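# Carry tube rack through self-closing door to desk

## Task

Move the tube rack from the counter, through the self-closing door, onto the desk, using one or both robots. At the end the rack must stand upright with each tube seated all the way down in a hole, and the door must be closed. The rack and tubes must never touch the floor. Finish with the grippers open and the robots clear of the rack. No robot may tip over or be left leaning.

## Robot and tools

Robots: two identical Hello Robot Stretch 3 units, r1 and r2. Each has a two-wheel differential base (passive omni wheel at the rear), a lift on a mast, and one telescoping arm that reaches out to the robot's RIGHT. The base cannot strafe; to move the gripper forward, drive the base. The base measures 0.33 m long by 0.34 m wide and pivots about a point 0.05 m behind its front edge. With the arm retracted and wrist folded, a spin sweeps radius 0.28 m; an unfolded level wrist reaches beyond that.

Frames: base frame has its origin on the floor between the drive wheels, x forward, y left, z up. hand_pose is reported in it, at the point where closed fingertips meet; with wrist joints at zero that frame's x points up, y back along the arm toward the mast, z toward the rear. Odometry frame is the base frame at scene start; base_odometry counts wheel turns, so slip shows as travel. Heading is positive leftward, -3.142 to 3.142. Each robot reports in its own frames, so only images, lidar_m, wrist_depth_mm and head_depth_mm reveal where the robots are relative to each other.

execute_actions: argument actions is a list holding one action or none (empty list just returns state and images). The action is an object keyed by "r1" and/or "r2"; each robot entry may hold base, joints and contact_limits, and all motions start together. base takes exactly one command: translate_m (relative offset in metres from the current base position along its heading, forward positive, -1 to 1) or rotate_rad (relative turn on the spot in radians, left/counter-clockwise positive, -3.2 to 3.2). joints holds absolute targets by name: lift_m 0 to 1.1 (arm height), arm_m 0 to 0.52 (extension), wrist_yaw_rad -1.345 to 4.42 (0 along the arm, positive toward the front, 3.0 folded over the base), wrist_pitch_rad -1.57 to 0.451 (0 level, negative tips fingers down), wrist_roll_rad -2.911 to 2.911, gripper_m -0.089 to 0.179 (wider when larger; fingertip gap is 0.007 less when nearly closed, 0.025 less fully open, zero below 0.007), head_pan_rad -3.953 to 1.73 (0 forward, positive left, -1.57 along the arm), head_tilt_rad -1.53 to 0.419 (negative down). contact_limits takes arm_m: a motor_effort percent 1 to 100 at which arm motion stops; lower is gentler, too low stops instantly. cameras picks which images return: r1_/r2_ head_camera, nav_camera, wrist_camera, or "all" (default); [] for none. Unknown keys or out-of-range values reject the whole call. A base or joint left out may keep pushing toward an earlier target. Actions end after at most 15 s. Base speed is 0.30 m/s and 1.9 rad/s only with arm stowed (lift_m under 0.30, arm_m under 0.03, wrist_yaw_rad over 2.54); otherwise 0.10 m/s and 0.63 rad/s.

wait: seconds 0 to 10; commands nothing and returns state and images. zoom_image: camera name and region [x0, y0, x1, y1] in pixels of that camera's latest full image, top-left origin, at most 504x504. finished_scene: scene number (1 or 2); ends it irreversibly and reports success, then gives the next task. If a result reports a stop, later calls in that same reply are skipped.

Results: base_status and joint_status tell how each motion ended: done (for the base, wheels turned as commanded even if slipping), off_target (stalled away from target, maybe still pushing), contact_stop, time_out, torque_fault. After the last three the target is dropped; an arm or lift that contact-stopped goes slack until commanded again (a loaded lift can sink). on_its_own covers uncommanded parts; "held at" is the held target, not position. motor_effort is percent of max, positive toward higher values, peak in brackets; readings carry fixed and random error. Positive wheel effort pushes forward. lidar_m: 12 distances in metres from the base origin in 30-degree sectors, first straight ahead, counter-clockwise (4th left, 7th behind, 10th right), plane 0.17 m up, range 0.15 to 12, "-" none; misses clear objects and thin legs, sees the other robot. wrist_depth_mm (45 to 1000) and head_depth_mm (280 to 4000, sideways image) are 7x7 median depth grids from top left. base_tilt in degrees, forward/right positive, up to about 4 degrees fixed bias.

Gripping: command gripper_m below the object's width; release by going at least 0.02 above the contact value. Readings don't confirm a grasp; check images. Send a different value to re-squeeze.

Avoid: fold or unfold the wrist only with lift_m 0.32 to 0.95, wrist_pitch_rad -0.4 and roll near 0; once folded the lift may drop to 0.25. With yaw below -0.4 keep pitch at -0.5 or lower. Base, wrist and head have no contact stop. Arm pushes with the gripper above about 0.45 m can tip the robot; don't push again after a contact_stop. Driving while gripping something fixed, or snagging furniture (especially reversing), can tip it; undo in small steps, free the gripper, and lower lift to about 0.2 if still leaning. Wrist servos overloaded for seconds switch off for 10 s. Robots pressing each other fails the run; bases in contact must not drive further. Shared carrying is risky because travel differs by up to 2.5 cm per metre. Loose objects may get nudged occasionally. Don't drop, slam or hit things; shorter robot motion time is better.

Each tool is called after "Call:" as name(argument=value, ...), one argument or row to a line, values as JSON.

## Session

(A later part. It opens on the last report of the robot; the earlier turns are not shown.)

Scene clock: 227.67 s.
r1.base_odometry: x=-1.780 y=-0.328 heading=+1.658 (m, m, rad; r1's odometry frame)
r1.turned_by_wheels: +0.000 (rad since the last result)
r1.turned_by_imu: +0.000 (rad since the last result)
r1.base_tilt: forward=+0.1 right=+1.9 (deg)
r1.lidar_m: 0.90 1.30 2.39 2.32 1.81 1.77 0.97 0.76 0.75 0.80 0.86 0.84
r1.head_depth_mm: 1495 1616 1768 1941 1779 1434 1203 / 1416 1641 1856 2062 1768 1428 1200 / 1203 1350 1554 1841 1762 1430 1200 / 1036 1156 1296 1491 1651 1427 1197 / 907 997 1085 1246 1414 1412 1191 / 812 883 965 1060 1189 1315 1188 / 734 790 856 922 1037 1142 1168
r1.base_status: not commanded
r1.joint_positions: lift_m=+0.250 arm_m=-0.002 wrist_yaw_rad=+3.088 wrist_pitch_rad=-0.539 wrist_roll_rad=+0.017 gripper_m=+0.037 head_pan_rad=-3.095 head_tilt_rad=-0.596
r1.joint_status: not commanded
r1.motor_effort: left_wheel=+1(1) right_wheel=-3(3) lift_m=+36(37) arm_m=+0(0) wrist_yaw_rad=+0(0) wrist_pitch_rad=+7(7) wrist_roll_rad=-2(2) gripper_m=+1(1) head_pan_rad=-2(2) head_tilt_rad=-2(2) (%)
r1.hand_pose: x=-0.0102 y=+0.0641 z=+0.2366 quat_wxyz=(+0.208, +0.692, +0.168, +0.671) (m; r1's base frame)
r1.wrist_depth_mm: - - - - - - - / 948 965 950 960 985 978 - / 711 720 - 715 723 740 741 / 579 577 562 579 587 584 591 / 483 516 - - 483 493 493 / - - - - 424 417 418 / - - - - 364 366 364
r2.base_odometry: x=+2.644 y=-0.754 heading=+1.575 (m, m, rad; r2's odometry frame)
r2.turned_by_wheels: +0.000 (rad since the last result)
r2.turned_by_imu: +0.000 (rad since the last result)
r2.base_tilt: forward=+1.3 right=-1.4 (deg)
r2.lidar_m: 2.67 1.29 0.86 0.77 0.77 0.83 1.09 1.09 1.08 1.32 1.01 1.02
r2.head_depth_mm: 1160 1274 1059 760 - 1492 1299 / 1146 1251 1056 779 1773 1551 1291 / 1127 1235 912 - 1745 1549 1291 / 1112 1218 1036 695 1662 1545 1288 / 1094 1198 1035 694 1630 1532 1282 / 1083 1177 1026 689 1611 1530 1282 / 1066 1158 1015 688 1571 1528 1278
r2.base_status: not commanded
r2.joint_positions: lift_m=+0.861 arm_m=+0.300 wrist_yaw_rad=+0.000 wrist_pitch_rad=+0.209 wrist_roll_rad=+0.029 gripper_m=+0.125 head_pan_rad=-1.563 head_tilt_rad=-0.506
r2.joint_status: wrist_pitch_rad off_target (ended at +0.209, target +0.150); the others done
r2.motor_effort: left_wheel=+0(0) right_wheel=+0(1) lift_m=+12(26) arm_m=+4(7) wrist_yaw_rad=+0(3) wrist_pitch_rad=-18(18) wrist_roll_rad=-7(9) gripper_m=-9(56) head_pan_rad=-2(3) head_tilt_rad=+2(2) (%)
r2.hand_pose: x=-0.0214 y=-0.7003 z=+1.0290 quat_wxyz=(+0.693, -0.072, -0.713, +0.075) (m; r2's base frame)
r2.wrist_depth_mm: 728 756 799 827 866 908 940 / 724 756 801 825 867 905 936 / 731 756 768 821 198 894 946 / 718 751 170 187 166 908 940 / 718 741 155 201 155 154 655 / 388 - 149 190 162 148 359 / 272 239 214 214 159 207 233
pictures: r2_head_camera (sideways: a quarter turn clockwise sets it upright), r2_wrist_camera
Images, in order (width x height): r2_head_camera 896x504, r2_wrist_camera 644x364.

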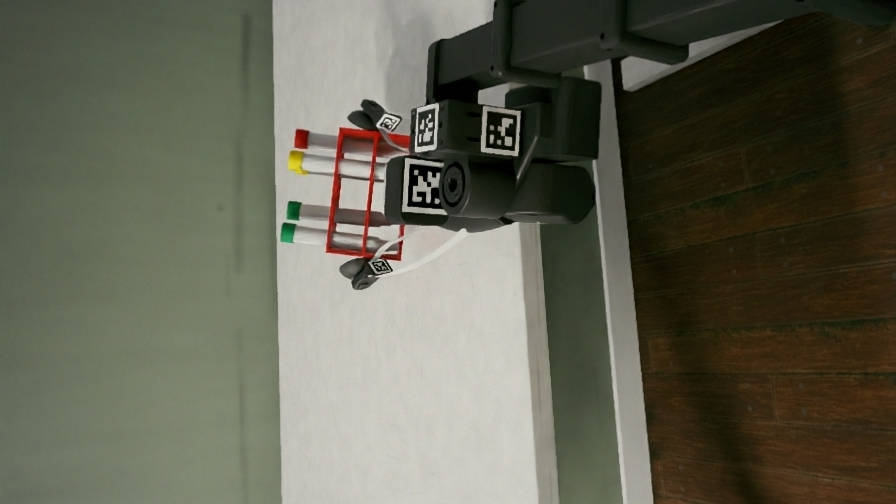

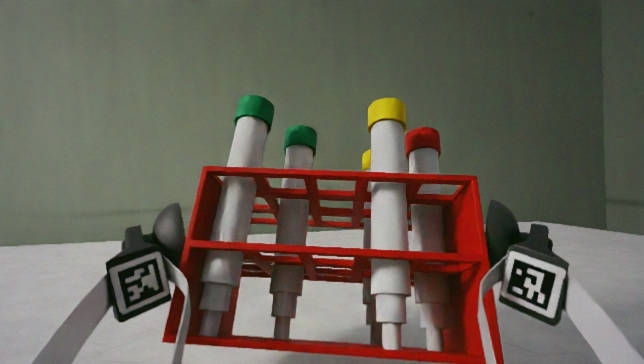

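Call:
execute_actions(
  actions=[
    {"r2":{"joints":{"gripper_m":0.179}}},
  ],
  cameras=[],
)

Call:
execute_actions(
  actions=[
    {"r2":{"joints":{"arm_m":0.0,"lift_m":0.88,"head_pan_rad":-2.6,"head_tilt_rad":-0.2}},"r1":{"joints":{"head_pan_rad":0.5,"head_tilt_rad":-0.1}}},
  ],
  cameras=["r2_wrist_camera","r2_nav_camera","r1_nav_camera"],
)

Scene clock: 229.43 s.
r1.base_odometry: x=-1.780 y=-0.328 heading=+1.658 (m, m, rad; r1's odometry frame)
r1.turned_by_wheels: +0.000 (rad since the last result)
r1.turned_by_imu: +0.000 (rad since the last result)
r1.base_tilt: forward=+0.1 right=+1.9 (deg)
r1.lidar_m: 0.90 1.30 2.40 2.32 1.80 1.77 0.98 0.76 0.75 0.80 0.86 0.84
r1.head_depth_mm: 1493 1623 1773 1939 1769 1436 1200 / 1432 1628 1864 2085 1752 1427 1197 / 1206 1359 1565 1841 1774 1435 1193 / 1036 1156 1303 1478 1652 1429 1196 / 907 991 1092 1248 1419 1421 1193 / 814 880 963 1062 1196 1310 1188 / 734 791 857 918 1034 1142 1166
r1.base_status: not commanded
r1.joint_positions: lift_m=+0.250 arm_m=-0.002 wrist_yaw_rad=+3.088 wrist_pitch_rad=-0.539 wrist_roll_rad=+0.017 gripper_m=+0.037 head_pan_rad=-3.095 head_tilt_rad=-0.596
r1.joint_status: not commanded
r1.motor_effort: left_wheel=+2(2) right_wheel=-3(3) lift_m=+36(36) arm_m=+0(0) wrist_yaw_rad=-1(1) wrist_pitch_rad=+6(7) wrist_roll_rad=-1(1) gripper_m=-1(1) head_pan_rad=-2(2) head_tilt_rad=-1(2) (%)
r1.hand_pose: x=-0.0102 y=+0.0641 z=+0.2366 quat_wxyz=(+0.208, +0.692, +0.168, +0.671) (m; r1's base frame)
r1.wrist_depth_mm: - - - - - - - / 940 951 973 958 971 968 991 / 715 715 - 726 725 732 740 / 574 572 567 578 585 587 588 / 475 515 - - 486 487 489 / - - - - 423 416 419 / - - - - 363 365 365
r2.base_odometry: x=+2.644 y=-0.754 heading=+1.575 (m, m, rad; r2's odometry frame)
r2.turned_by_wheels: +0.000 (rad since the last result)
r2.turned_by_imu: +0.000 (rad since the last result)
r2.base_tilt: forward=+1.3 right=-1.5 (deg)
r2.lidar_m: 2.66 1.29 0.86 0.76 0.76 0.83 1.09 1.09 1.08 1.32 1.02 1.03
r2.head_depth_mm: 1162 1280 1058 761 - 1483 1293 / 1143 1256 1056 - 1779 1560 1289 / 1123 1233 1042 - 1746 1547 1285 / 1112 1218 1038 680 1670 1555 1288 / 1093 1194 1031 694 1633 1539 1278 / 1080 1176 1023 690 1594 1534 1275 / 1066 1158 1022 687 1570 1534 1279
r2.base_status: not commanded
r2.joint_positions: lift_m=+0.861 arm_m=+0.300 wrist_yaw_rad=+0.000 wrist_pitch_rad=+0.209 wrist_roll_rad=+0.029 gripper_m=+0.179 head_pan_rad=-1.563 head_tilt_rad=-0.506
r2.joint_status: all done
r2.motor_effort: left_wheel=-1(0) right_wheel=+0(0) lift_m=+12(12) arm_m=+4(4) wrist_yaw_rad=+0(0) wrist_pitch_rad=-18(18) wrist_roll_rad=-7(8) gripper_m=+0(99) head_pan_rad=-1(2) head_tilt_rad=+2(2) (%)
r2.hand_pose: x=-0.0215 y=-0.7003 z=+1.0290 quat_wxyz=(+0.693, -0.073, -0.713, +0.075) (m; r2's base frame)
r2.wrist_depth_mm: 728 759 789 828 873 920 922 / 724 752 783 816 872 908 932 / 729 759 786 834 868 907 939 / 722 745 140 819 146 916 944 / 709 745 157 199 148 674 875 / 434 137 135 157 127 149 - / 236 233 140 160 142 149 218
pictures: none
No camera images: the call's "cameras" was empty. Leave "cameras" out to get every camera's image.

Scene clock: 232.87 s.
r1.base_odometry: x=-1.780 y=-0.328 heading=+1.658 (m, m, rad; r1's odometry frame)
r1.turned_by_wheels: +0.000 (rad since the last result)
r1.turned_by_imu: +0.000 (rad since the last result)
r1.base_tilt: forward=+0.3 right=+1.8 (deg)
r1.lidar_m: 0.90 1.31 2.40 2.32 1.80 1.77 0.98 0.76 0.75 0.80 0.86 0.84
r1.head_depth_mm: 1005 1011 1026 1037 1048 1065 1075 / 1133 1161 1172 1195 1207 1226 1233 / 1341 1354 1389 1391 1434 1434 1461 / 1604 1639 1654 1690 1726 1758 1702 / 1925 2062 2110 2134 2194 2206 1790 / 2147 2731 2833 2891 2939 2484 1792 / 2144 2720 2747 2777 2852 2366 1798
r1.base_status: not commanded
r1.joint_positions: lift_m=+0.250 arm_m=-0.002 wrist_yaw_rad=+3.088 wrist_pitch_rad=-0.539 wrist_roll_rad=+0.017 gripper_m=+0.037 head_pan_rad=+0.493 head_tilt_rad=-0.112
r1.joint_status: all done
r1.motor_effort: left_wheel=+0(2) right_wheel=-3(3) lift_m=+36(36) arm_m=+0(0) wrist_yaw_rad=+0(0) wrist_pitch_rad=+7(7) wrist_roll_rad=-1(1) gripper_m=+1(0) head_pan_rad=+3(37) head_tilt_rad=+6(32) (%)
r1.hand_pose: x=-0.0102 y=+0.0641 z=+0.2366 quat_wxyz=(+0.208, +0.692, +0.168, +0.671) (m; r1's base frame)
r1.wrist_depth_mm: - - - - - - - / 945 949 962 956 971 978 994 / 713 718 - 726 717 738 742 / 565 575 560 585 583 592 588 / 483 508 - - 486 490 490 / - - - - 425 416 416 / - - - - 362 365 365
r2.base_odometry: x=+2.644 y=-0.754 heading=+1.575 (m, m, rad; r2's odometry frame)
r2.turned_by_wheels: +0.000 (rad since the last result)
r2.turned_by_imu: +0.000 (rad since the last result)
r2.base_tilt: forward=+1.4 right=-1.4 (deg)
r2.lidar_m: 2.66 1.29 0.86 0.77 0.77 0.83 1.09 1.09 1.08 1.32 1.01 1.03
r2.head_depth_mm: 918 952 985 1023 1066 1107 1149 / 953 988 1025 1064 1108 1155 1209 / 991 1026 1068 1109 1154 1211 1262 / 1026 1071 1111 1151 1210 1262 1327 / 1071 1113 1160 1210 1267 1326 1400 / 1113 1165 1211 1268 1318 1399 1466 / 1167 1217 1278 1337 910 1470 1530
r2.base_status: not commanded
r2.joint_positions: lift_m=+0.880 arm_m=+0.001 wrist_yaw_rad=+0.000 wrist_pitch_rad=+0.134 wrist_roll_rad=+0.023 gripper_m=+0.179 head_pan_rad=-2.593 head_tilt_rad=-0.211
r2.joint_status: all done
r2.on_its_own: wrist_pitch_rad moved -0.075 to your old target +0.150
r2.motor_effort: left_wheel=+0(1) right_wheel=-1(1) lift_m=+27(29) arm_m=-4(6) wrist_yaw_rad=+0(0) wrist_pitch_rad=+4(18) wrist_roll_rad=-4(7) gripper_m=+0(0) head_pan_rad=-3(30) head_tilt_rad=+4(23) (%)
r2.hand_pose: x=-0.0215 y=-0.4027 z=+1.0289 quat_wxyz=(+0.698, -0.047, -0.713, +0.048) (m; r2's base frame)
r2.wrist_depth_mm: 944 996 - - - - - / 972 - - - - - - / 977 - - - - - - / 989 - - 455 - - - / 562 595 530 436 511 502 562 / 357 300 320 316 324 336 - / - - - - - - -
pictures: r1_nav_camera (sideways: a quarter turn counterclockwise sets it upright), r2_nav_camera (sideways: a quarter turn counterclockwise sets it upright), r2_wrist_camera
Images, in order (width x height): r1_nav_camera 672x504, r2_nav_camera 672x504, r2_wrist_camera 644x364.

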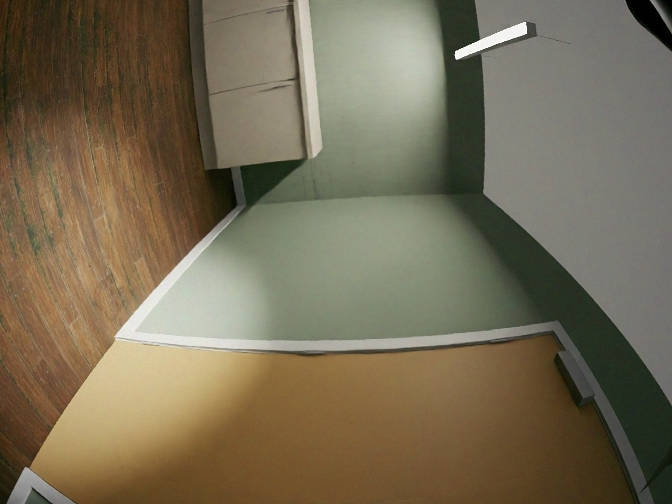

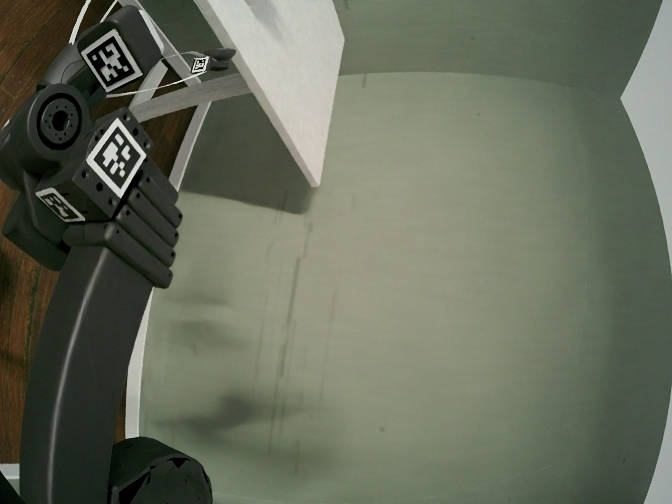

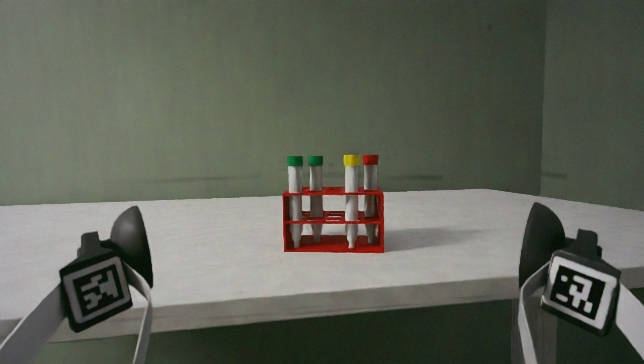

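Upright, tubes level, door shut.

Call:
finished_scene(
  scene=2,
)

The scene is finished: the task was done.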